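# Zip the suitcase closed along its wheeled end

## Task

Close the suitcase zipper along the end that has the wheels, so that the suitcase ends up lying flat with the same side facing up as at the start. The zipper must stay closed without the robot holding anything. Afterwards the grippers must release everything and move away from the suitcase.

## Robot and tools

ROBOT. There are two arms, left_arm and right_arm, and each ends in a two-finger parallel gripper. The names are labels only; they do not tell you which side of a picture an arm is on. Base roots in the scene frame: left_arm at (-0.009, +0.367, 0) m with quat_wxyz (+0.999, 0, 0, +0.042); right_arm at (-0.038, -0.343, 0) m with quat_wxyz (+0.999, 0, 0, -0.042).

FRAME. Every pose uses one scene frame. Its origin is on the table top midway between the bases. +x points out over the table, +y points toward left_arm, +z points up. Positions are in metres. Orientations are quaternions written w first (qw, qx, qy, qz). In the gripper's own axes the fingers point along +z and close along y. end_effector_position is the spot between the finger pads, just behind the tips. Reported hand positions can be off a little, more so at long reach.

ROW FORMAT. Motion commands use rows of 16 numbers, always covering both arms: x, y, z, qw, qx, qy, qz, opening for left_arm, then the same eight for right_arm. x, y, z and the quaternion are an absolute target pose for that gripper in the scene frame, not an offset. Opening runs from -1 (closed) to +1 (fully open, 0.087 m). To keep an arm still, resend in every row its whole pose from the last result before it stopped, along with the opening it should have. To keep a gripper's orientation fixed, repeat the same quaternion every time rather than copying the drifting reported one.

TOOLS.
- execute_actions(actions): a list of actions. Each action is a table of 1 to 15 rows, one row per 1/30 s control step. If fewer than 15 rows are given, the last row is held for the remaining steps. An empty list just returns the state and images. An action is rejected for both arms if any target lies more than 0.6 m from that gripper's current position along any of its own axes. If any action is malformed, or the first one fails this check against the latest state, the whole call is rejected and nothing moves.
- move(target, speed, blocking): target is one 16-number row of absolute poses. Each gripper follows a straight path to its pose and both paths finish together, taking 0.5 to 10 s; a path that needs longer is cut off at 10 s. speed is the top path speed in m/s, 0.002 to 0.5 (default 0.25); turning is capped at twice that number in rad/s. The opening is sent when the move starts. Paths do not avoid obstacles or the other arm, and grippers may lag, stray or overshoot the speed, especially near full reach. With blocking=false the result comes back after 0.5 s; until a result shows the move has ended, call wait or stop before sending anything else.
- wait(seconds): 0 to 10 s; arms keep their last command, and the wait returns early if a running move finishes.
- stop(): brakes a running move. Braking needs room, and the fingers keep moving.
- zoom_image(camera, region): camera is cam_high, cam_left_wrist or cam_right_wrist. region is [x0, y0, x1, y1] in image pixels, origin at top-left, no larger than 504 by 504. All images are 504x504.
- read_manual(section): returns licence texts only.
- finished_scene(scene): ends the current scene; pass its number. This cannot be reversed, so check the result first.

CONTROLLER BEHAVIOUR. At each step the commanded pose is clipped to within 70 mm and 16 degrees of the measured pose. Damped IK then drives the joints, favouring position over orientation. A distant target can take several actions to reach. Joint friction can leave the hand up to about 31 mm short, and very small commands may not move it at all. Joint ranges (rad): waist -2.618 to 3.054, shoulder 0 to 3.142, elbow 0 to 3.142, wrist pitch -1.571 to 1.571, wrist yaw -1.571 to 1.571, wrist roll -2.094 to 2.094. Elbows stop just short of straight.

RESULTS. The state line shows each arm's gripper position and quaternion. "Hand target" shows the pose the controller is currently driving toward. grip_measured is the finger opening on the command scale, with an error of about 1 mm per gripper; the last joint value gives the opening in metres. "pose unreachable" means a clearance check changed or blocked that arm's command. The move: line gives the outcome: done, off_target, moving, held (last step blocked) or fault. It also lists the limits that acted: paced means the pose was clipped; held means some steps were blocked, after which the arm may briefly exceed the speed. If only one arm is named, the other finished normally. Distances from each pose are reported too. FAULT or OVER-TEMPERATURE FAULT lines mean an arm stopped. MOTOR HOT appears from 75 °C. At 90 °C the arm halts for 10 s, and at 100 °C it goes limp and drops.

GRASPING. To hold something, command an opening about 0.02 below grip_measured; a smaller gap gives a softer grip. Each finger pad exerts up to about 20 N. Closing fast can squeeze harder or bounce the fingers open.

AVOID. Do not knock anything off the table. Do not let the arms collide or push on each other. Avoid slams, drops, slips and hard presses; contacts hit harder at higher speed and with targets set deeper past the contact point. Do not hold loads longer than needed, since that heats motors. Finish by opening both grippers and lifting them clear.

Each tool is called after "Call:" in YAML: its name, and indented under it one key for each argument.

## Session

Call:
execute_actions:
  actions: []

Scene clock: 0.00 s.
left_arm: end_effector_position=(+0.1392, +0.2766, +0.3019) grip_measured=+1.000 end_effector_quat_wxyz=(+0.415, +0.073, +0.896, -0.140) | right_arm: end_effector_position=(+0.0700, +0.1259, +0.2749) grip_measured=+0.996 end_effector_quat_wxyz=(-0.265, +0.848, -0.247, -0.387)
Joint positions: left_arm=[-0.739  0.79   1.388 -1.277 -0.194 -0.398  0.087] | right_arm=[ 1.207  2.069  2.339 -1.284 -0.849 -1.195  0.087]
Joint velocities: left_arm=[-0.007  0.002  0.002  0.066 -0.007 -0.037  0.   ] | right_arm=[ 0.012  0.002 -0.007 -0.066 -0.022 -0.037  0.001]
Hand target (left_arm): +0.139, +0.277, +0.302; +0.415, +0.073, +0.896, -0.140
Hand target (right_arm): +0.070, +0.126, +0.275; -0.265, +0.848, -0.247, -0.387
camera_calibration (this result's frames):
cam_left_wrist: T_world_to_cam=[[-0.260184, -0.945158, 0.197438, 0.236756], [-0.964586, 0.263608, -0.00920975, 0.0840907], [-0.0433415, -0.192842, -0.980272, 0.496079], [0, 0, 0, 1]] pos_world=[0.164214, 0.29727, 0.440322]
cam_right_wrist: T_world_to_cam=[[0.605067, 0.75576, 0.250442, -0.203577], [0.78895, -0.611421, -0.0610118, 0.0572122], [0.107016, 0.234503, -0.966207, 0.363612], [0, 0, 0, 1]] pos_world=[0.0391279, 0.103568, 0.405799]

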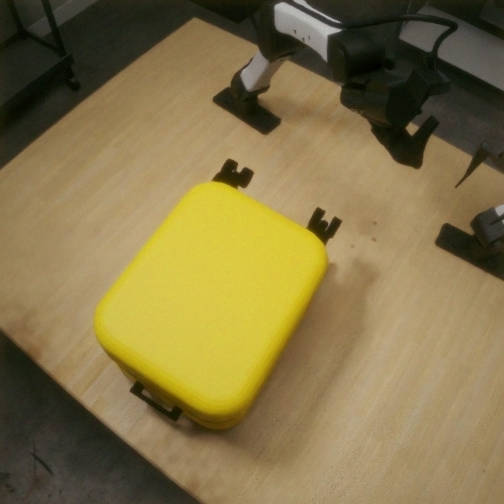

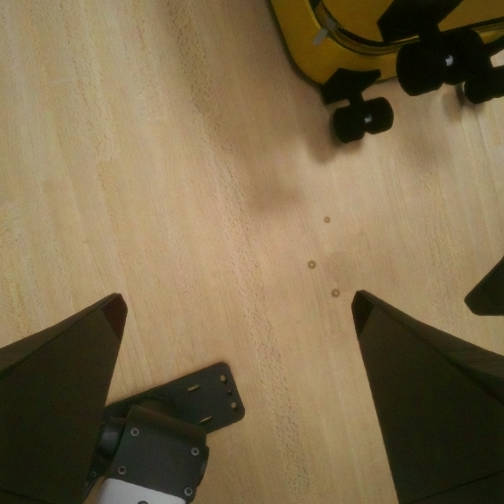

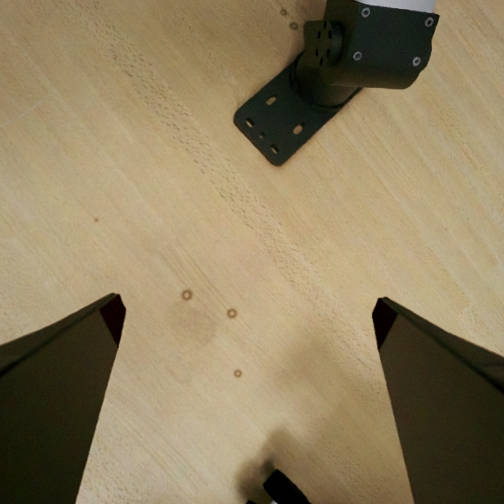

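Call:
move:
  target: [0.3,0.2,0.2,0.612,0.354,0.612,-0.354,-0.4,0.2,-0.1,0.3,0.41,-0.02,0.91,0.05,0.9]

Call:
move:
  target: [0.315,0.15,0.105,0.612,0.354,0.612,-0.354,-0.4,0.295,-0.14,0.245,0.41,-0.02,0.91,0.05,0.9]
  speed: 0.15

Scene clock: 8.23 s.
left_arm: end_effector_position=(+0.2972, +0.1987, +0.2069) grip_measured=-0.400 end_effector_quat_wxyz=(+0.618, +0.359, +0.606, -0.348) | right_arm: end_effector_position=(+0.1981, -0.1000, +0.2986) grip_measured=+0.900 end_effector_quat_wxyz=(+0.405, -0.033, +0.912, +0.046)
Joint positions: left_arm=[-0.162  1.173  0.479  0.706  0.971  0.011  0.026] | right_arm=[ 1.115  1.504  1.805 -1.254  0.611  0.757  0.083]
Joint velocities: left_arm=[-0.002 -0.012 -0.012  0.007 -0.007  0.022 -0.   ] | right_arm=[-0.007 -0.002  0.017 -0.066  0.051 -0.007 -0.   ]
Hand target (left_arm): +0.297, +0.200, +0.199; +0.611, +0.355, +0.612, -0.355
Hand target (right_arm): +0.202, -0.101, +0.301; +0.407, -0.024, +0.912, +0.042
Off the commanded pose (left_arm): 0.008 m, 1 deg.
Off the commanded pose (right_arm): 0.002 m, 2 deg.
move: done
camera_calibration (this result's frames):
cam_left_wrist: T_world_to_cam=[[-0.874243, -0.484844, -0.0250105, 0.360145], [-0.35932, 0.680828, -0.638249, 0.123489], [0.326479, -0.548998, -0.769423, 0.311969], [0, 0, 0, 1]] pos_world=[0.257374, 0.261809, 0.32786]
cam_right_wrist: T_world_to_cam=[[0.122886, -0.990005, -0.0692064, -0.0998794], [-0.991164, -0.125941, 0.0416359, 0.19], [-0.0499357, 0.0634784, -0.996733, 0.448838], [0, 0, 0, 1]] pos_world=[0.223008, -0.103444, 0.432549]

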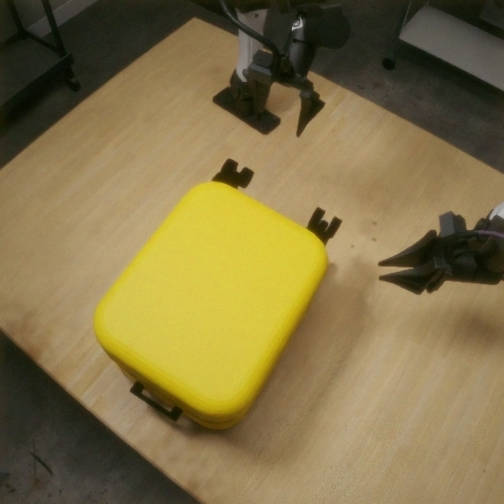

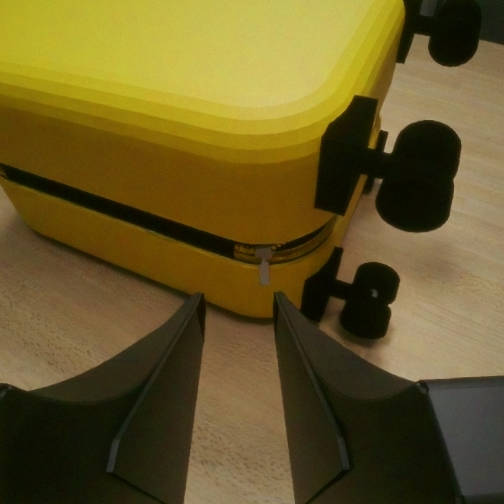

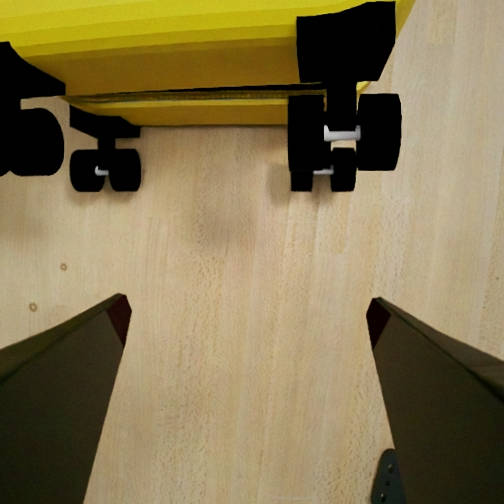

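Scene clock: 9.80 s.
left_arm: end_effector_position=(+0.3160, +0.1510, +0.1113) grip_measured=-0.400 end_effector_quat_wxyz=(+0.616, +0.360, +0.607, -0.351) | right_arm: end_effector_position=(+0.2947, -0.1383, +0.2540) grip_measured=+0.900 end_effector_quat_wxyz=(+0.417, -0.016, +0.908, +0.050)
Joint positions: left_arm=[-0.348  1.705  0.375  1.338  0.79   0.012  0.026] | right_arm=[ 0.771  1.495  1.556 -0.845  0.41   0.48   0.083]
Joint velocities: left_arm=[ 0.027 -0.012  0.002  0.007  0.051 -0.022 -0.   ] | right_arm=[-0.002 -0.002 -0.007 -0.037 -0.022  0.022  0.001]
Hand target (left_arm): +0.313, +0.150, +0.106; +0.612, +0.355, +0.612, -0.353
Hand target (right_arm): +0.295, -0.139, +0.245; +0.410, -0.020, +0.911, +0.046
Off the commanded pose (left_arm): 0.006 m, 1 deg.
Off the commanded pose (right_arm): 0.009 m, 1 deg.
move: done
camera_calibration (this result's frames):
cam_left_wrist: T_world_to_cam=[[-0.876566, -0.480845, -0.0204864, 0.350675], [-0.359313, 0.68215, -0.63684, 0.101304], [0.320197, -0.550871, -0.770724, 0.208499], [0, 0, 0, 1]] pos_world=[0.277029, 0.214372, 0.232394]
cam_right_wrist: T_world_to_cam=[[0.0945999, -0.991647, -0.0876773, -0.140011], [-0.995217, -0.0963613, 0.016071, 0.294481], [-0.0243855, 0.0857376, -0.996019, 0.40703], [0, 0, 0, 1]] pos_world=[0.316243, -0.145363, 0.388401]

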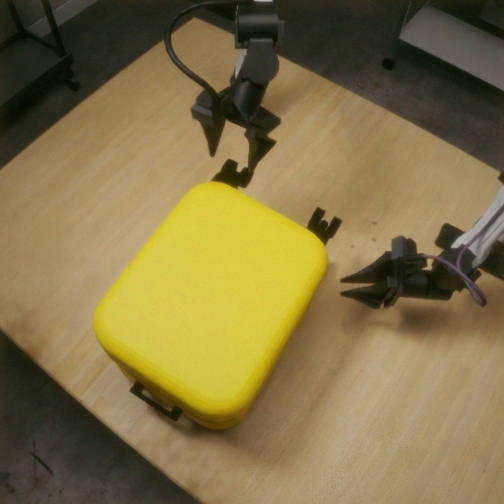

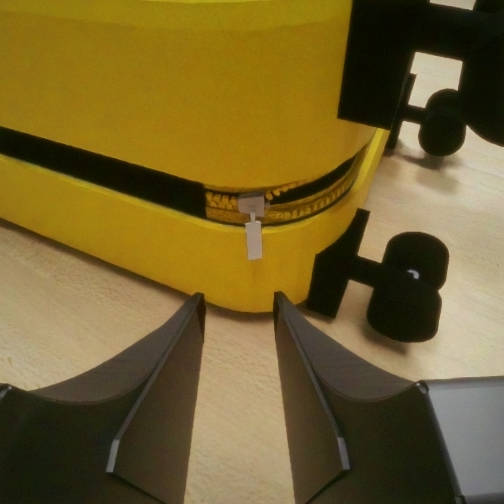

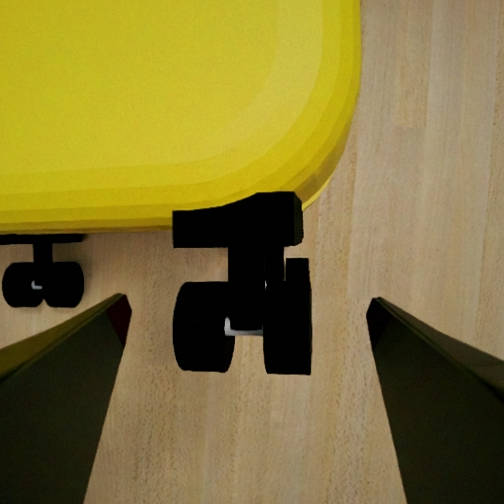

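Call:
move:
  target: [0.322,0.125,0.1,0.612,0.354,0.612,-0.354,-0.4,0.318,-0.129,0.245,0.41,-0.03,0.91,0.055,0.9]
  speed: 0.08

Call:
move:
  target: [0.322,0.125,0.1,0.612,0.354,0.612,-0.354,-0.4,0.32,-0.129,0.187,0.41,-0.03,0.91,0.055,0.9]
  speed: 0.08

Scene clock: 16.33 s.
left_arm: end_effector_position=(+0.3165, +0.1286, +0.0962) grip_measured=-0.400 end_effector_quat_wxyz=(+0.605, +0.357, +0.617, -0.354) | right_arm: end_effector_position=(+0.3110, -0.1314, +0.2382) grip_measured=+0.900 end_effector_quat_wxyz=(+0.402, -0.031, +0.914, +0.047)
Joint positions: left_arm=[-0.433  1.783  0.401  1.36   0.706  0.01   0.026] | right_arm=[ 0.745  1.566  1.578 -0.817  0.37   0.443  0.083]
Joint velocities: left_arm=[ 0.007 -0.007  0.002  0.066 -0.037  0.066  0.   ] | right_arm=[ 0.002 -0.012  0.002 -0.022  0.022  0.007  0.   ]
Hand target (left_arm): +0.321, +0.125, +0.100; +0.612, +0.354, +0.612, -0.354
Hand target (right_arm): +0.318, -0.129, +0.245; +0.410, -0.030, +0.910, +0.055
Off the commanded pose (left_arm): 0.008 m, 1 deg.
Off the commanded pose (right_arm): 0.010 m, 1 deg.
move: done
camera_calibration (this result's frames):
cam_left_wrist: T_world_to_cam=[[-0.877387, -0.479781, 0.00116172, 0.338022], [-0.376826, 0.687608, -0.620643, 0.110486], [0.296974, -0.544982, -0.784092, 0.192238], [0, 0, 0, 1]] pos_world=[0.28112, 0.190972, 0.218912]
cam_right_wrist: T_world_to_cam=[[0.118204, -0.99031, -0.0729031, -0.146744], [-0.991359, -0.121897, 0.0484667, 0.299372], [-0.0568837, 0.0665441, -0.996161, 0.398728], [0, 0, 0, 1]] pos_world=[0.336812, -0.135363, 0.371989]

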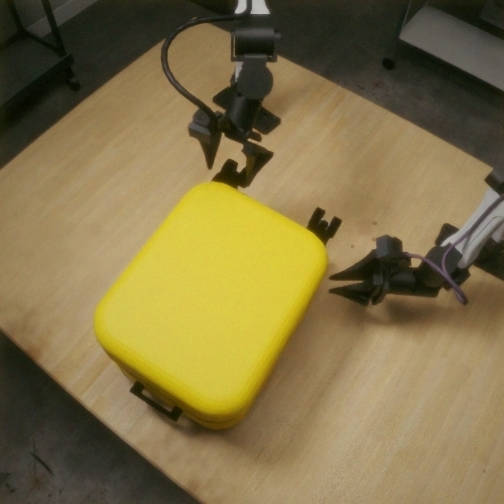

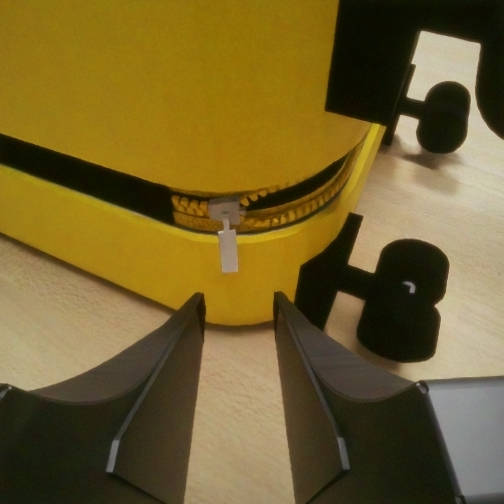

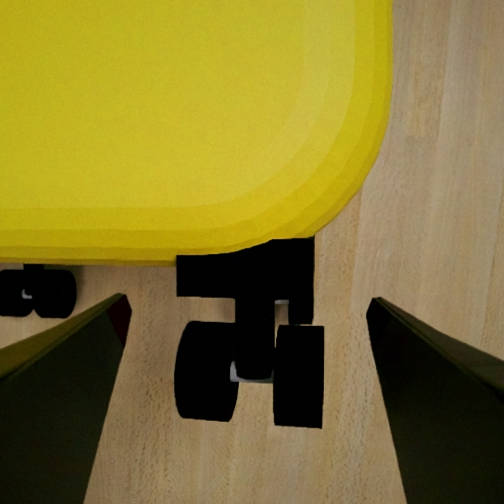

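Scene clock: 17.37 s.
left_arm: end_effector_position=(+0.3168, +0.1287, +0.0965) grip_measured=-0.400 end_effector_quat_wxyz=(+0.606, +0.357, +0.617, -0.353) | right_arm: end_effector_position=(+0.3175, -0.1278, +0.1851) grip_measured=+0.900 end_effector_quat_wxyz=(+0.401, -0.032, +0.914, +0.047)
Joint positions: left_arm=[-0.433  1.783  0.401  1.362  0.705  0.01   0.026] | right_arm=[ 0.741  1.566  1.366 -0.606  0.365  0.438  0.083]
Joint velocities: left_arm=[-0.012 -0.002  0.002 -0.125 -0.037 -0.037 -0.   ] | right_arm=[ 0.007 -0.002  0.007 -0.037  0.007 -0.022 -0.   ]
Hand target (left_arm): +0.322, +0.125, +0.100; +0.612, +0.354, +0.612, -0.354
Hand target (right_arm): +0.320, -0.129, +0.187; +0.410, -0.030, +0.910, +0.055
Off the commanded pose (left_arm): 0.007 m, 1 deg.
Off the commanded pose (right_arm): 0.003 m, 2 deg.
move: done
camera_calibration (this result's frames):
cam_left_wrist: T_world_to_cam=[[-0.876655, -0.481119, 0.000129867, 0.338375], [-0.376976, 0.686728, -0.621525, 0.110963], [0.298938, -0.544912, -0.783394, 0.191756], [0, 0, 0, 1]] pos_world=[0.281146, 0.191087, 0.219143]
cam_right_wrist: T_world_to_cam=[[0.120601, -0.99013, -0.0714045, -0.148792], [-0.990942, -0.124356, 0.0506964, 0.308039], [-0.0590756, 0.0646437, -0.996158, 0.346405], [0, 0, 0, 1]] pos_world=[0.343657, -0.13141, 0.318833]

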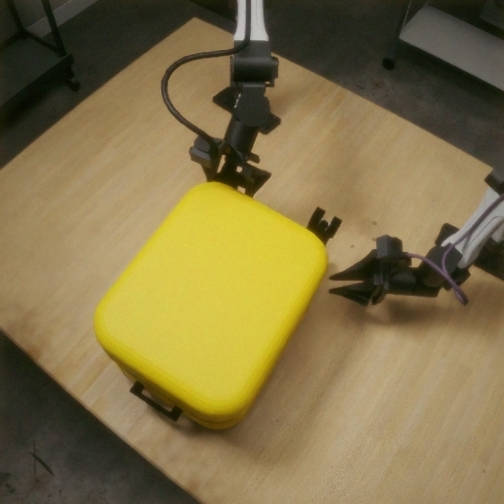

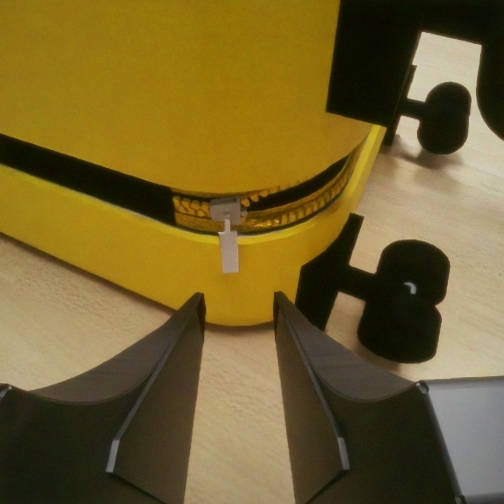

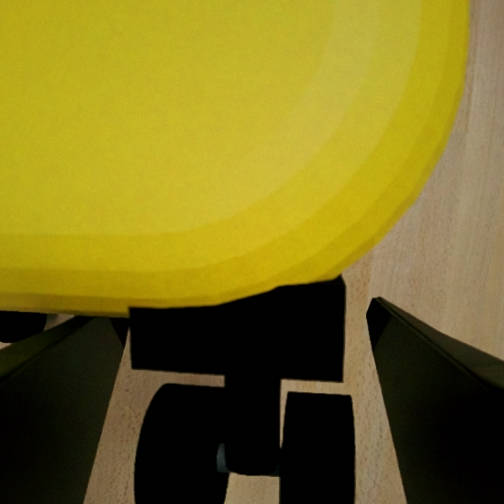

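A bit low; raise, then close.

Call:
move:
  target: [0.322,0.125,0.1,0.612,0.354,0.612,-0.354,-0.4,0.316,-0.128,0.205,0.41,-0.03,0.91,0.055,0.6]
  speed: 0.05

Call:
move:
  target: [0.341,0.098,0.103,0.612,0.354,0.612,-0.354,-0.4,0.316,-0.128,0.203,0.41,-0.03,0.91,0.055,-0.5]
  speed: 0.03

Scene clock: 20.90 s.
left_arm: end_effector_position=(+0.3169, +0.1287, +0.0966) grip_measured=-0.400 end_effector_quat_wxyz=(+0.606, +0.357, +0.617, -0.353) | right_arm: end_effector_position=(+0.3159, -0.1290, +0.1930) grip_measured=+0.600 end_effector_quat_wxyz=(+0.403, -0.032, +0.914, +0.048)
Joint positions: left_arm=[-0.433  1.783  0.401  1.362  0.704  0.009  0.026] | right_arm=[ 0.741  1.557  1.385 -0.63   0.365  0.436  0.07 ]
Joint velocities: left_arm=[-0.017  0.002 -0.007 -0.007 -0.007  0.022  0.001] | right_arm=[-0.007 -0.002  0.017 -0.066 -0.066 -0.007 -0.001]
Hand target (left_arm): +0.322, +0.125, +0.100; +0.612, +0.354, +0.612, -0.354
Hand target (right_arm): +0.316, -0.128, +0.205; +0.410, -0.030, +0.910, +0.055
Off the commanded pose (left_arm): 0.007 m, 1 deg.
Off the commanded pose (right_arm): 0.012 m, 1 deg.
move: off_target (right_arm)
camera_calibration (this result's frames):
cam_left_wrist: T_world_to_cam=[[-0.876469, -0.481458, 0.000253828, 0.338411], [-0.377224, 0.686388, -0.62175, 0.111165], [0.299172, -0.545041, -0.783215, 0.191734], [0, 0, 0, 1]] pos_world=[0.281179, 0.191131, 0.2192]
cam_right_wrist: T_world_to_cam=[[0.122141, -0.989836, -0.0728379, -0.14941], [-0.990957, -0.125728, 0.0468607, 0.306471], [-0.0555422, 0.0664556, -0.996242, 0.353405], [0, 0, 0, 1]] pos_world=[0.341577, -0.132846, 0.326833]

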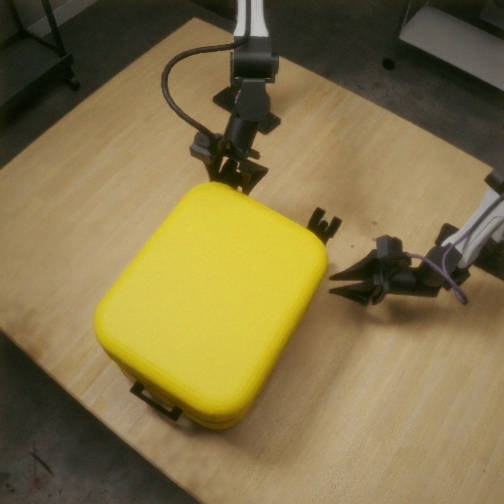

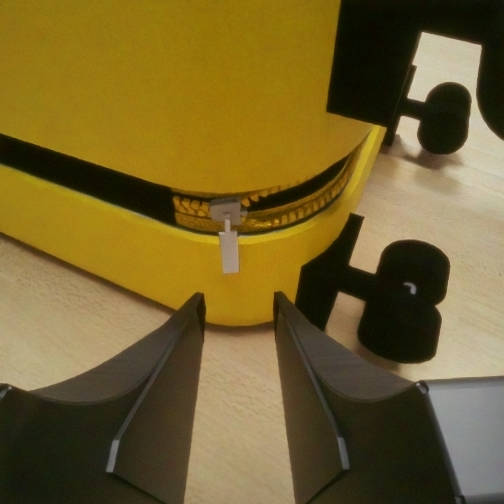

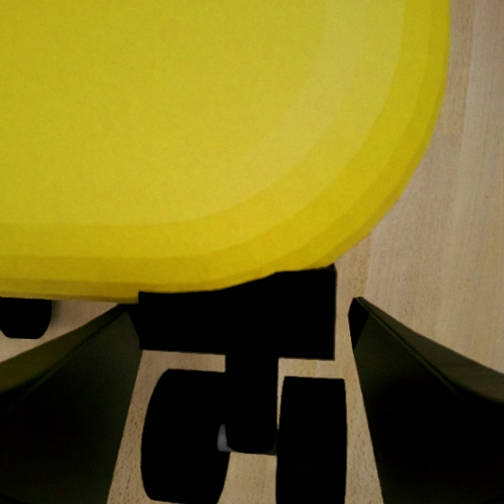

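Scene clock: 22.43 s.
left_arm: end_effector_position=(+0.3340, +0.1048, +0.1028) grip_measured=-0.400 end_effector_quat_wxyz=(+0.611, +0.358, +0.610, -0.355) | right_arm: end_effector_position=(+0.3163, -0.1313, +0.1929) grip_measured=+0.191 end_effector_quat_wxyz=(+0.404, -0.031, +0.913, +0.042)
Joint positions: left_arm=[-0.489  1.833  0.503  1.327  0.653  0.006  0.026] | right_arm=[ 0.741  1.557  1.385 -0.634  0.377  0.435  0.052]
Joint velocities: left_arm=[-0.007 -0.012  0.002 -0.037  0.037  0.051  0.001] | right_arm=[-0.007  0.007  0.002 -0.037  0.007 -0.022 -0.001]
Hand target (left_arm): +0.340, +0.098, +0.103; +0.612, +0.354, +0.612, -0.354
Hand target (right_arm): +0.316, -0.128, +0.203; +0.410, -0.030, +0.910, +0.055
Off the commanded pose (left_arm): 0.010 m, 1 deg.
Off the commanded pose (right_arm): 0.011 m, 2 deg.
move: off_target (right_arm)
camera_calibration (this result's frames):
cam_left_wrist: T_world_to_cam=[[-0.878786, -0.477156, -0.00749395, 0.343066], [-0.365806, 0.683629, -0.631536, 0.13537], [0.306465, -0.552244, -0.77531, 0.175906], [0, 0, 0, 1]] pos_world=[0.297092, 0.168296, 0.224444]
cam_right_wrist: T_world_to_cam=[[0.114925, -0.991391, -0.0627471, -0.151649], [-0.99197, -0.11789, 0.0457973, 0.308047], [-0.0528003, 0.05698, -0.996978, 0.351467], [0, 0, 0, 1]] pos_world=[0.341559, -0.134054, 0.326781]

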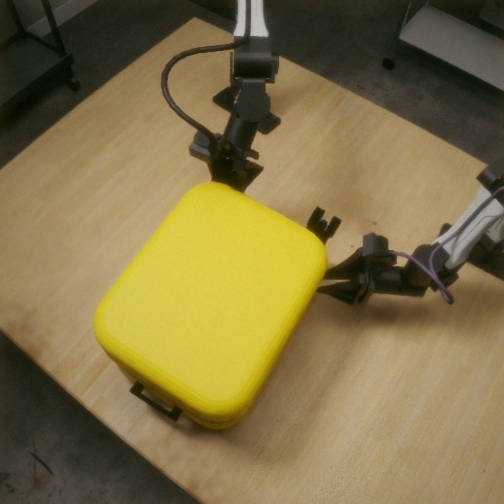

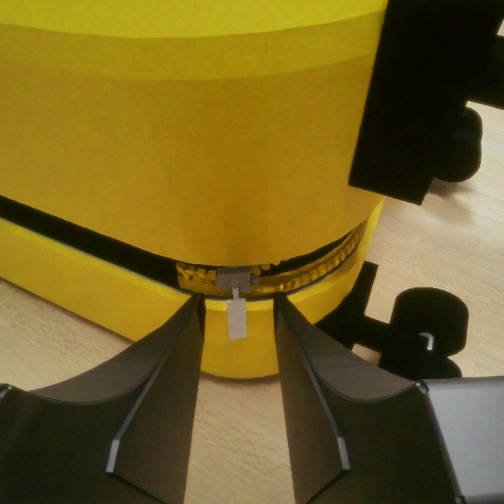

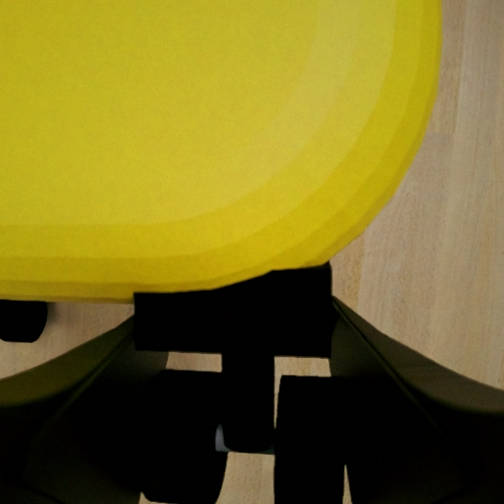

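Call:
move:
  target: [0.341,0.098,0.1,0.612,0.354,0.612,-0.354,-1,0.316,-0.13,0.185,0.405,-0.03,0.912,0.045,-0.5]
  speed: 0.03

Call:
move:
  target: [0.324,0.1,0.113,0.27,-0.27,0.655,-0.655,-1,0.316,-0.13,0.165,0.405,-0.03,0.912,0.045,-0.5]
  speed: 0.2

Call:
execute_actions:
  actions:
    - [[0.295,0.08,0.113,0.3,-0.3,0.64,-0.64,-1,0.316,-0.13,0.15,0.405,-0.03,0.912,0.045,-0.5]]
    - [[0.285,0.065,0.113,0.33,-0.33,0.625,-0.625,-1,0.316,-0.13,0.15,0.405,-0.03,0.912,0.045,-0.5]]
    - [[0.282,0.055,0.113,0.36,-0.36,0.61,-0.61,-1,0.316,-0.13,0.15,0.405,-0.03,0.912,0.045,-0.5]]

Scene clock: 29.87 s.
left_arm: end_effector_position=(+0.3345, +0.1036, +0.1044) grip_measured=-0.909 end_effector_quat_wxyz=(+0.615, +0.359, +0.606, -0.356) | right_arm: end_effector_position=(+0.3165, -0.1319, +0.1909) grip_measured=+0.191 end_effector_quat_wxyz=(+0.404, -0.030, +0.913, +0.040)
Joint positions: left_arm=[-0.491  1.841  0.505  1.347  0.653  0.003  0.004] | right_arm=[ 0.741  1.557  1.377 -0.627  0.381  0.435  0.052]
Joint velocities: left_arm=[-0.012 -0.012  0.007 -0.037 -0.037 -0.037 -0.001] | right_arm=[-0.002 -0.017 -0.007 -0.081  0.022  0.022 -0.   ]
Hand target (left_arm): +0.340, +0.098, +0.100; +0.612, +0.354, +0.612, -0.354
Hand target (right_arm): +0.316, -0.130, +0.185; +0.405, -0.030, +0.913, +0.045
Off the commanded pose (left_arm): 0.010 m, 1 deg.
Off the commanded pose (right_arm): 0.006 m, 1 deg.
move: done
camera_calibration (this result's frames):
cam_left_wrist: T_world_to_cam=[[-0.879779, -0.475205, -0.0129637, 0.343686], [-0.357905, 0.680069, -0.639852, 0.135943], [0.312877, -0.558289, -0.768389, 0.174115], [0, 0, 0, 1]] pos_world=[0.296546, 0.168078, 0.225227]
cam_right_wrist: T_world_to_cam=[[0.112371, -0.991853, -0.060001, -0.152183], [-0.992327, -0.115149, 0.0450406, 0.308957], [-0.0515827, 0.0544793, -0.997182, 0.348855], [0, 0, 0, 1]] pos_world=[0.341682, -0.134372, 0.324825]

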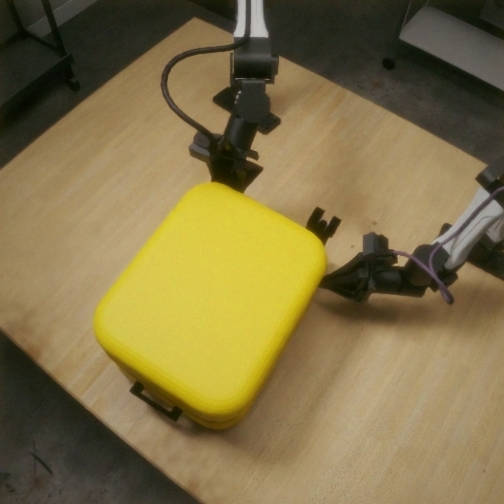

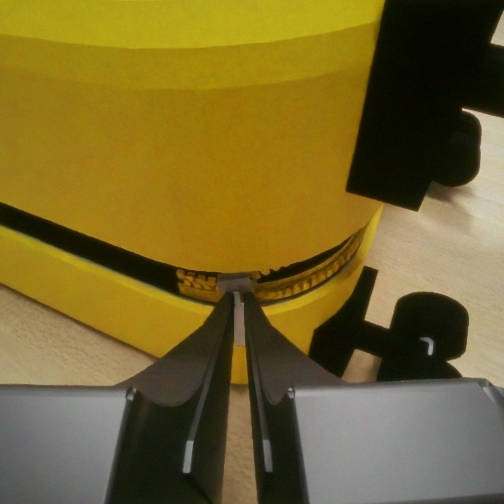

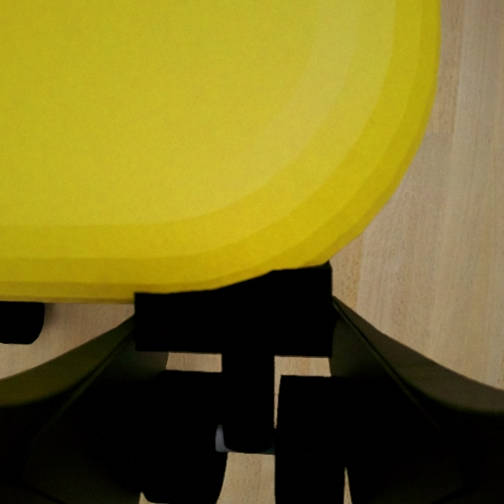

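Scene clock: 34.37 s.
left_arm: end_effector_position=(+0.3294, +0.1018, +0.1130) grip_measured=-0.909 end_effector_quat_wxyz=(+0.276, -0.269, +0.658, -0.647) | right_arm: end_effector_position=(+0.3176, -0.1339, +0.1830) grip_measured=+0.185 end_effector_quat_wxyz=(+0.417, -0.023, +0.908, +0.042)
Joint positions: left_arm=[-0.519  1.962  0.445  1.508  0.346 -1.552  0.004] | right_arm=[ 0.741  1.535  1.306 -0.551  0.394  0.438  0.052]
Joint velocities: left_arm=[ 0.007 -0.017 -0.007  0.007  0.066 -0.081 -0.001] | right_arm=[ 0.007 -0.017 -0.007 -0.139  0.037 -0.066 -0.   ]
Hand target (left_arm): +0.324, +0.100, +0.114; +0.269, -0.269, +0.654, -0.654
Hand target (right_arm): +0.315, -0.130, +0.165; +0.405, -0.030, +0.913, +0.045
Off the commanded pose (left_arm): 0.006 m, 1 deg.
Off the commanded pose (right_arm): 0.018 m, 2 deg.
move: off_target (right_arm)
camera_calibration (this result's frames):
cam_left_wrist: T_world_to_cam=[[-0.018028, -0.00835204, 0.999803, -0.107473], [-0.995401, 0.0942474, -0.0171613, 0.340103], [-0.0940855, -0.995514, -0.0100127, 0.274225], [0, 0, 0, 1]] pos_world=[0.362402, 0.240043, 0.116035]
cam_right_wrist: T_world_to_cam=[[0.102566, -0.992383, -0.0682385, -0.150169], [-0.994448, -0.103918, 0.0165493, 0.317564], [-0.0235145, 0.0661622, -0.997532, 0.333841], [0, 0, 0, 1]] pos_world=[0.339053, -0.138112, 0.317514]

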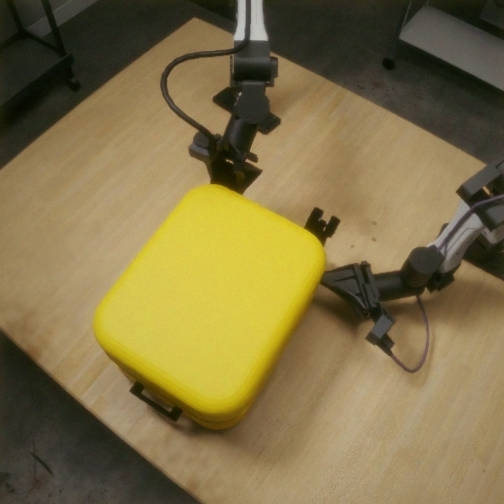

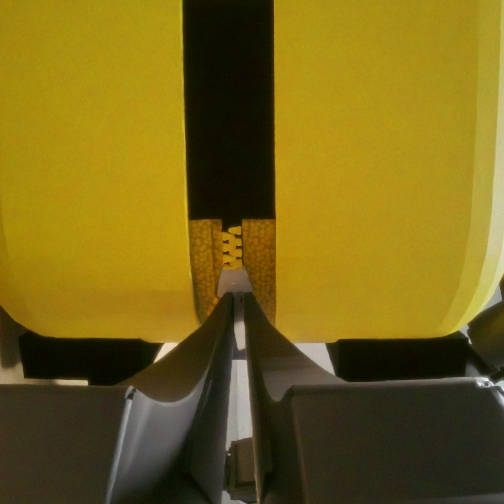

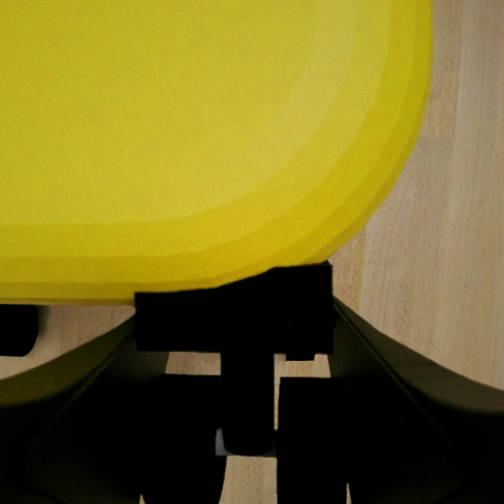

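Scene clock: 35.87 s.
left_arm: end_effector_position=(+0.3066, +0.0891, +0.1107) grip_measured=-0.978 end_effector_quat_wxyz=(+0.411, -0.409, +0.582, -0.570) | right_arm: end_effector_position=(+0.3157, -0.1387, +0.1738) grip_measured=+0.174 end_effector_quat_wxyz=(+0.418, -0.035, +0.907, +0.038)
Joint positions: left_arm=[-0.923  1.935  0.349  1.572 -0.506 -1.565  0.001] | right_arm=[ 0.734  1.519  1.255 -0.512  0.388  0.407  0.051]
Joint velocities: left_arm=[-0.007 -0.002 -0.002 -0.051 -0.037 -0.022 -0.   ] | right_arm=[ 0.017 -0.012 -0.007  0.022 -0.022 -0.022 -0.001]
Hand target (left_arm): +0.281, +0.059, +0.113; +0.360, -0.362, +0.610, -0.606
Hand target (right_arm): +0.315, -0.131, +0.151; +0.405, -0.030, +0.913, +0.044
Off the commanded pose (left_arm): 0.042 m, 10 deg.
Off the commanded pose (right_arm): 0.025 m, 2 deg.
joint sent to its limit (left arm) — the command would take joint 4 (wrist pitch) past its upper limit, so that joint was sent only as far as its limit.
camera_calibration (this result's frames):
cam_left_wrist: T_world_to_cam=[[-0.00911874, -0.0133558, 0.999869, -0.107917], [-0.938333, -0.345482, -0.0131723, 0.339862], [0.345613, -0.93833, -0.00938184, 0.119386], [0, 0, 0, 1]] pos_world=[0.276658, 0.227998, 0.1135]
cam_right_wrist: T_world_to_cam=[[0.120225, -0.991482, -0.0500853, -0.163998], [-0.992502, -0.121163, 0.016108, 0.312393], [-0.0220392, 0.0477732, -0.998615, 0.322098], [0, 0, 0, 1]] pos_world=[0.336866, -0.140139, 0.308406]

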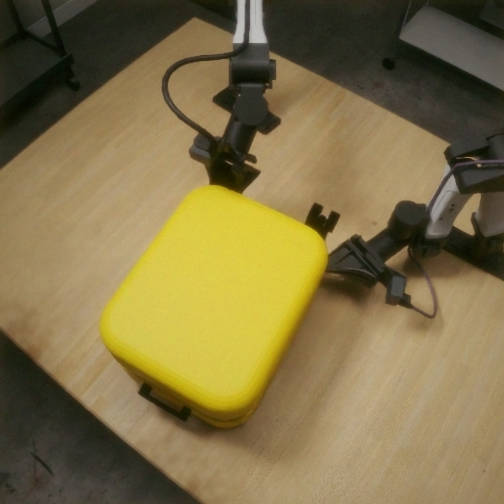

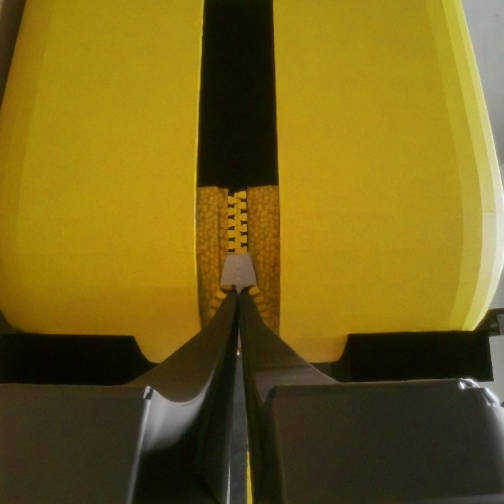

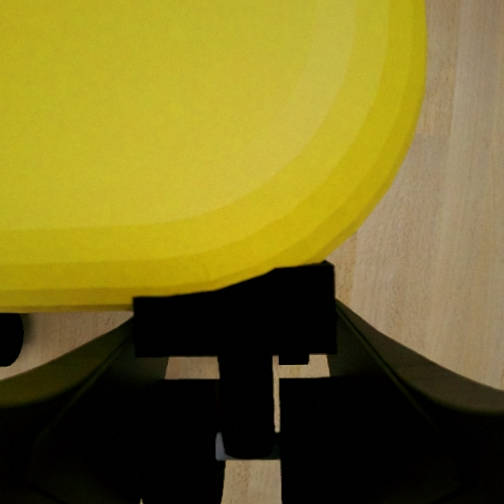

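Call:
move:
  target: [0.368,0.094,0.113,0.29,-0.29,0.645,-0.645,-1,0.30,-0.12,0.165,0.415,0.13,0.9,-0.02,-0.5]
  speed: 0.05

Call:
execute_actions:
  actions:
    - [[0.345,0.075,0.113,0.29,-0.29,0.645,-0.645,-1,0.30,-0.12,0.15,0.415,0.13,0.9,-0.02,-0.5]]
    - [[0.335,0.06,0.113,0.32,-0.32,0.63,-0.63,-1,0.30,-0.12,0.15,0.415,0.13,0.9,-0.02,-0.5]]
    - [[0.328,0.04,0.113,0.37,-0.37,0.6,-0.6,-1,0.30,-0.12,0.15,0.415,0.13,0.9,-0.02,-0.5]]
    - [[0.322,0.02,0.113,0.41,-0.41,0.575,-0.575,-1,0.30,-0.12,0.15,0.415,0.13,0.9,-0.02,-0.5]]

Scene clock: 45.53 s.
left_arm: end_effector_position=(+0.3659, +0.0977, +0.1111) grip_measured=-0.978 end_effector_quat_wxyz=(+0.298, -0.298, +0.644, -0.638) | right_arm: end_effector_position=(+0.3003, -0.1217, +0.1709) grip_measured=+0.174 end_effector_quat_wxyz=(+0.420, +0.115, +0.900, -0.011)
Joint positions: left_arm=[-0.521  2.025  0.559  1.457  0.263 -1.565  0.001] | right_arm=[ 0.874  1.626  1.386 -0.726  0.664  0.828  0.051]
Joint velocities: left_arm=[ 0.007  0.002  0.007 -0.022  0.022 -0.066  0.   ] | right_arm=[ 0.007  0.002  0.007 -0.022 -0.007  0.037  0.001]
Hand target (left_arm): +0.367, +0.093, +0.113; +0.289, -0.291, +0.645, -0.645
Hand target (right_arm): +0.300, -0.120, +0.165; +0.415, +0.128, +0.901, -0.018
Off the commanded pose (left_arm): 0.005 m, 2 deg.
Off the commanded pose (right_arm): 0.006 m, 2 deg.
move: done
camera_calibration (this result's frames):
cam_left_wrist: T_world_to_cam=[[-0.0103005, -0.000116573, 0.999947, -0.108558], [-0.999848, 0.0140454, -0.0102978, 0.385537], [-0.0140435, -0.999901, -0.00026123, 0.243576], [0, 0, 0, 1]] pos_world=[0.387781, 0.238124, 0.112586]
cam_right_wrist: T_world_to_cam=[[-0.191415, -0.97768, -0.0866102, -0.0438833], [-0.981509, 0.190745, 0.0160327, 0.333854], [0.000845546, 0.0880776, -0.996113, 0.315737], [0, 0, 0, 1]] pos_world=[0.319014, -0.134394, 0.305357]

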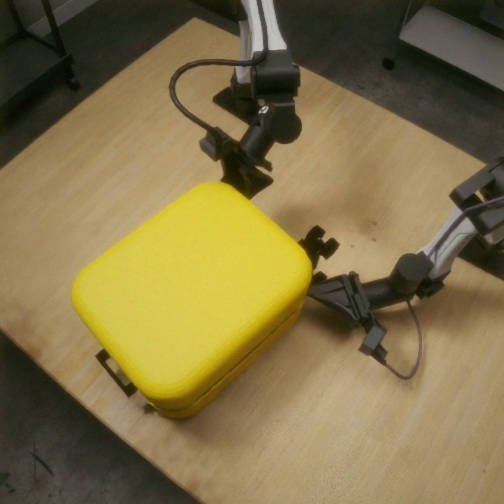

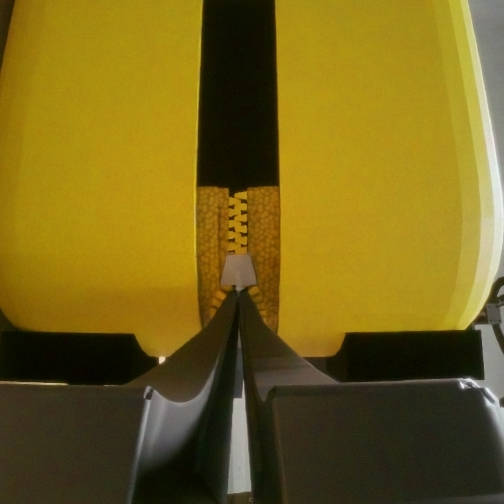

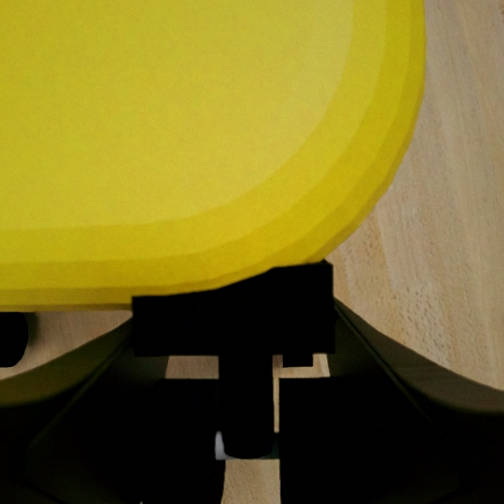

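Scene clock: 47.53 s.
left_arm: end_effector_position=(+0.3360, +0.0569, +0.1109) grip_measured=-0.978 end_effector_quat_wxyz=(+0.451, -0.448, +0.550, -0.541) | right_arm: end_effector_position=(+0.2998, -0.1262, +0.1718) grip_measured=+0.174 end_effector_quat_wxyz=(+0.423, +0.118, +0.898, -0.021)
Joint positions: left_arm=[-1.002  2.029  0.568  1.452 -0.725 -1.566  0.001] | right_arm=[ 0.875  1.624  1.386 -0.739  0.685  0.833  0.051]
Joint velocities: left_arm=[ 0.012 -0.002  0.007  0.051 -0.007 -0.037  0.   ] | right_arm=[ 0.007  0.012  0.012 -0.037  0.022  0.051 -0.001]
Hand target (left_arm): +0.319, +0.023, +0.113; +0.412, -0.411, +0.575, -0.575
Hand target (right_arm): +0.299, -0.121, +0.150; +0.414, +0.130, +0.901, -0.021
Off the commanded pose (left_arm): 0.040 m, 8 deg.
Off the commanded pose (right_arm): 0.023 m, 2 deg.
camera_calibration (this result's frames):
cam_left_wrist: T_world_to_cam=[[-0.0117283, -0.0124808, 0.999853, -0.107433], [-0.880878, -0.473065, -0.0162378, 0.344602], [0.473198, -0.880939, -0.00544585, 0.0324799], [0, 0, 0, 1]] pos_world=[0.286923, 0.190291, 0.11319]
cam_right_wrist: T_world_to_cam=[[-0.204713, -0.976215, -0.0713956, -0.0468016], [-0.978797, 0.204687, 0.00775912, 0.336617], [0.00703916, 0.0714701, -0.997418, 0.313232], [0, 0, 0, 1]] pos_world=[0.317694, -0.136976, 0.30647]

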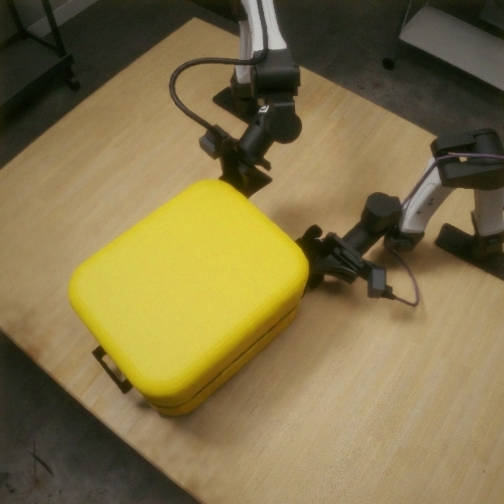

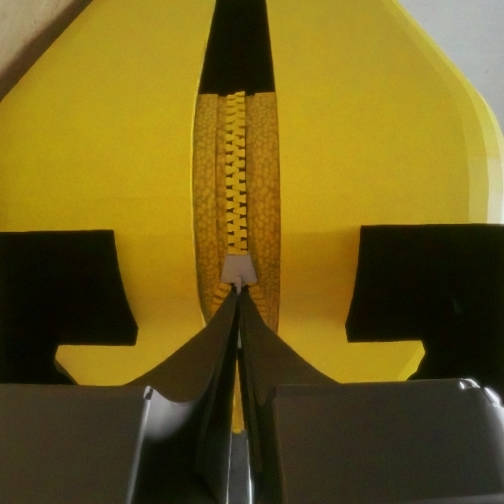

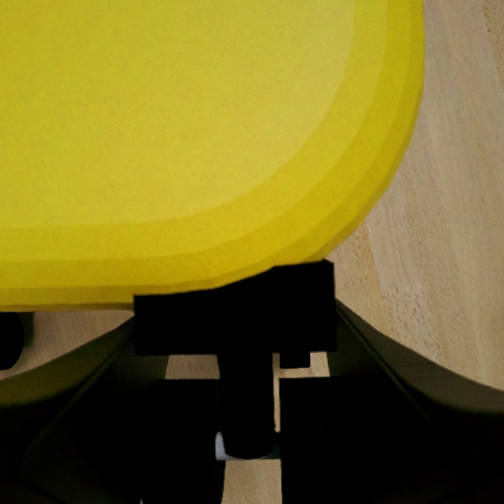

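Call:
execute_actions:
  actions:
    - [[0.32,0.005,0.111,0.45,-0.45,0.545,-0.545,-1,0.30,-0.12,0.15,0.415,0.13,0.9,-0.02,-0.5]]
    - [[0.316,-0.015,0.111,0.47,-0.47,0.53,-0.53,-1,0.30,-0.12,0.15,0.415,0.13,0.9,-0.02,-0.5]]
    - [[0.312,-0.035,0.111,0.47,-0.47,0.53,-0.53,-1,0.30,-0.12,0.15,0.415,0.13,0.9,-0.02,-0.5]]
    - [[0.308,-0.055,0.111,0.48,-0.48,0.52,-0.52,-1,0.30,-0.12,0.15,0.415,0.13,0.9,-0.02,-0.5]]
    - [[0.304,-0.075,0.111,0.48,-0.48,0.52,-0.52,-1,0.30,-0.12,0.15,0.415,0.13,0.9,-0.02,-0.5]]
    - [[0.30,-0.095,0.111,0.48,-0.48,0.52,-0.52,-1,0.30,-0.12,0.15,0.415,0.13,0.9,-0.02,-0.5]]
    - [[0.296,-0.115,0.111,0.48,-0.48,0.52,-0.52,-1,0.30,-0.12,0.15,0.415,0.13,0.9,-0.02,-0.5]]
    - [[0.292,-0.135,0.111,0.48,-0.48,0.52,-0.52,-1,0.30,-0.12,0.15,0.415,0.13,0.9,-0.02,-0.5]]
    - [[0.29,-0.155,0.111,0.48,-0.48,0.52,-0.52,-1,0.30,-0.12,0.15,0.415,0.13,0.9,-0.02,-0.5]]

Scene clock: 58.03 s.
left_arm: end_effector_position=(+0.3022, -0.1118, +0.1115) grip_measured=-0.978 end_effector_quat_wxyz=(+0.520, -0.522, +0.476, -0.480) | right_arm: end_effector_position=(+0.2997, -0.1268, +0.1701) grip_measured=+0.174 end_effector_quat_wxyz=(+0.423, +0.124, +0.897, -0.021)
Joint positions: left_arm=[-1.371  2.423  1.403  1.032 -1.373 -1.565  0.001] | right_arm=[ 0.875  1.624  1.379 -0.736  0.69   0.847  0.051]
Joint velocities: left_arm=[-0.017  0.012 -0.007 -0.066 -0.022  0.037  0.   ] | right_arm=[-0.012 -0.007  0.002  0.007  0.066  0.022 -0.   ]
Hand target (left_arm): +0.284, -0.149, +0.111; +0.481, -0.480, +0.518, -0.520
Hand target (right_arm): +0.299, -0.121, +0.150; +0.415, +0.130, +0.900, -0.020
Off the commanded pose (left_arm): 0.045 m, 10 deg.
Off the commanded pose (right_arm): 0.021 m, 1 deg.
camera_calibration (this result's frames):
cam_left_wrist: T_world_to_cam=[[-0.0187408, 0.0014302, 0.999823, -0.106867], [-0.715657, -0.698342, -0.0124154, 0.159514], [0.698201, -0.715763, 0.014111, -0.151813], [0, 0, 0, 1]] pos_world=[0.21815, 0.0028858, 0.110971]
cam_right_wrist: T_world_to_cam=[[-0.215688, -0.973412, -0.0771144, -0.0429039], [-0.976415, 0.215785, 0.00717991, 0.337448], [0.0096511, 0.0768442, -0.996996, 0.311413], [0, 0, 0, 1]] pos_world=[0.31723, -0.13851, 0.304746]

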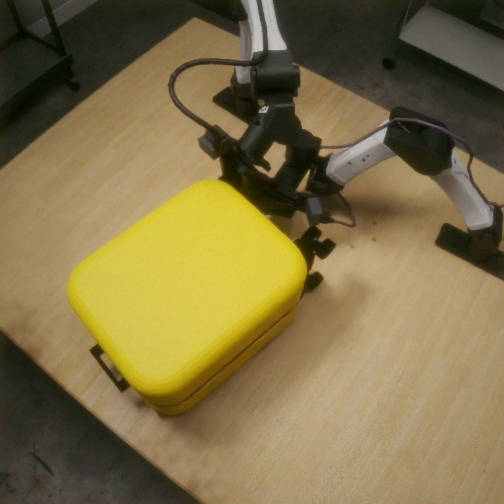

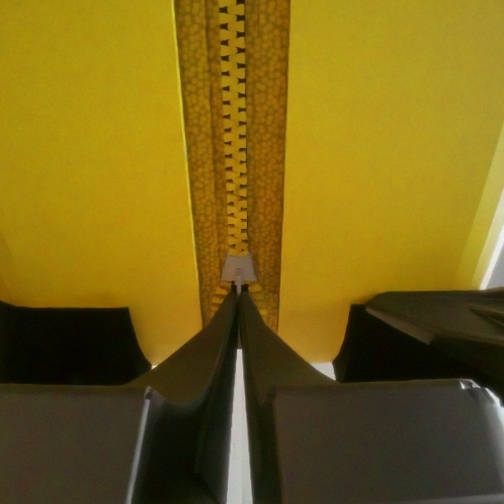

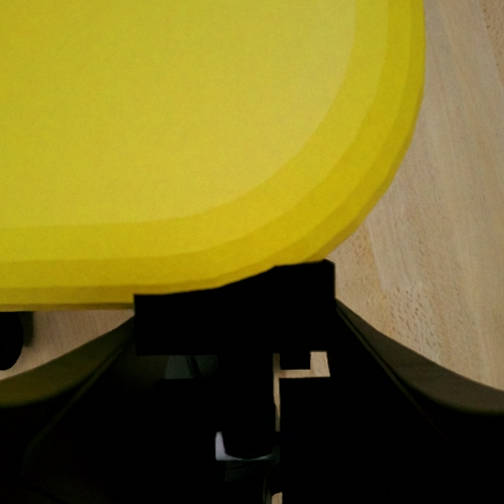

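Call:
execute_actions:
  actions:
    - [[0.29,-0.17,0.111,0.49,-0.49,0.51,-0.51,-1,0.30,-0.12,0.15,0.415,0.13,0.9,-0.02,-0.5]]
    - [[0.292,-0.188,0.111,0.5,-0.5,0.5,-0.5,-1,0.30,-0.12,0.15,0.415,0.13,0.9,-0.02,-0.5]]
    - [[0.298,-0.203,0.111,0.51,-0.51,0.49,-0.49,-1,0.30,-0.12,0.15,0.415,0.13,0.9,-0.02,-0.5]]
    - [[0.31,-0.215,0.111,0.52,-0.52,0.48,-0.48,-1,0.30,-0.12,0.15,0.415,0.13,0.9,-0.02,-0.5]]
    - [[0.322,-0.22,0.111,0.53,-0.53,0.47,-0.47,-1,0.30,-0.12,0.15,0.415,0.13,0.9,-0.02,-0.5]]

Scene clock: 64.10 s.
left_arm: end_effector_position=(+0.3205, -0.1968, +0.1128) grip_measured=-0.978 end_effector_quat_wxyz=(+0.549, -0.557, +0.434, -0.448) | right_arm: end_effector_position=(+0.3006, -0.1272, +0.1705) grip_measured=+0.174 end_effector_quat_wxyz=(+0.425, +0.126, +0.896, -0.021)
Joint positions: left_arm=[-1.397  2.837  2.242  0.683 -1.536 -1.507  0.001] | right_arm=[ 0.874  1.624  1.379 -0.734  0.693  0.848  0.051]
Joint velocities: left_arm=[ 0.012 -0.007  0.022 -0.095 -0.051 -0.007  0.001] | right_arm=[-0.012 -0.027  0.007 -0.007  0.007  0.037  0.   ]
Hand target (left_arm): +0.319, -0.218, +0.111; +0.532, -0.527, +0.467, -0.471
Hand target (right_arm): +0.299, -0.121, +0.150; +0.415, +0.130, +0.900, -0.020
Off the commanded pose (left_arm): 0.023 m, 6 deg.
Off the commanded pose (right_arm): 0.022 m, 1 deg.
camera_calibration (this result's frames):
cam_left_wrist: T_world_to_cam=[[-0.0231949, 0.0152341, 0.999615, -0.103565], [-0.613226, -0.789904, -0.00219103, 0.0612698], [0.789567, -0.613041, 0.0276637, -0.236072], [0, 0, 0, 1]] pos_world=[0.221564, -0.0947465, 0.11019]
cam_right_wrist: T_world_to_cam=[[-0.219123, -0.972504, -0.0788682, -0.0416622], [-0.975603, 0.219509, 0.00385168, 0.33914], [0.0135665, 0.0777881, -0.996878, 0.310826], [0, 0, 0, 1]] pos_world=[0.31752, -0.13914, 0.305264]

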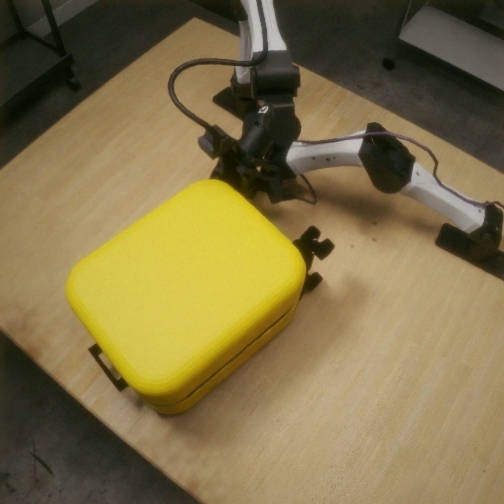

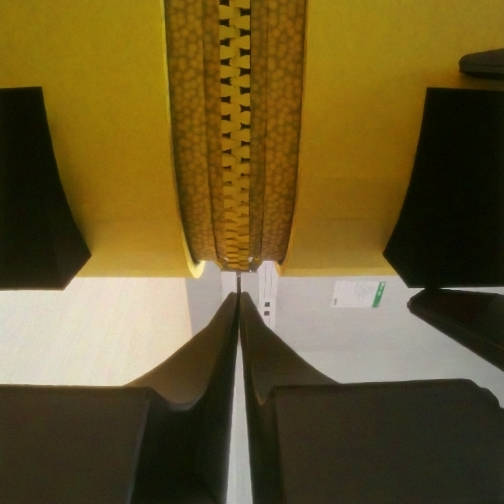

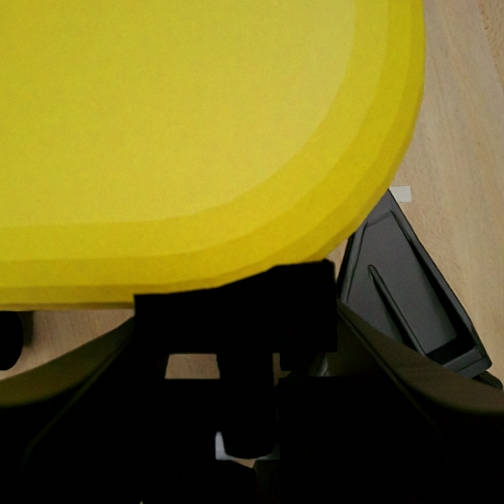

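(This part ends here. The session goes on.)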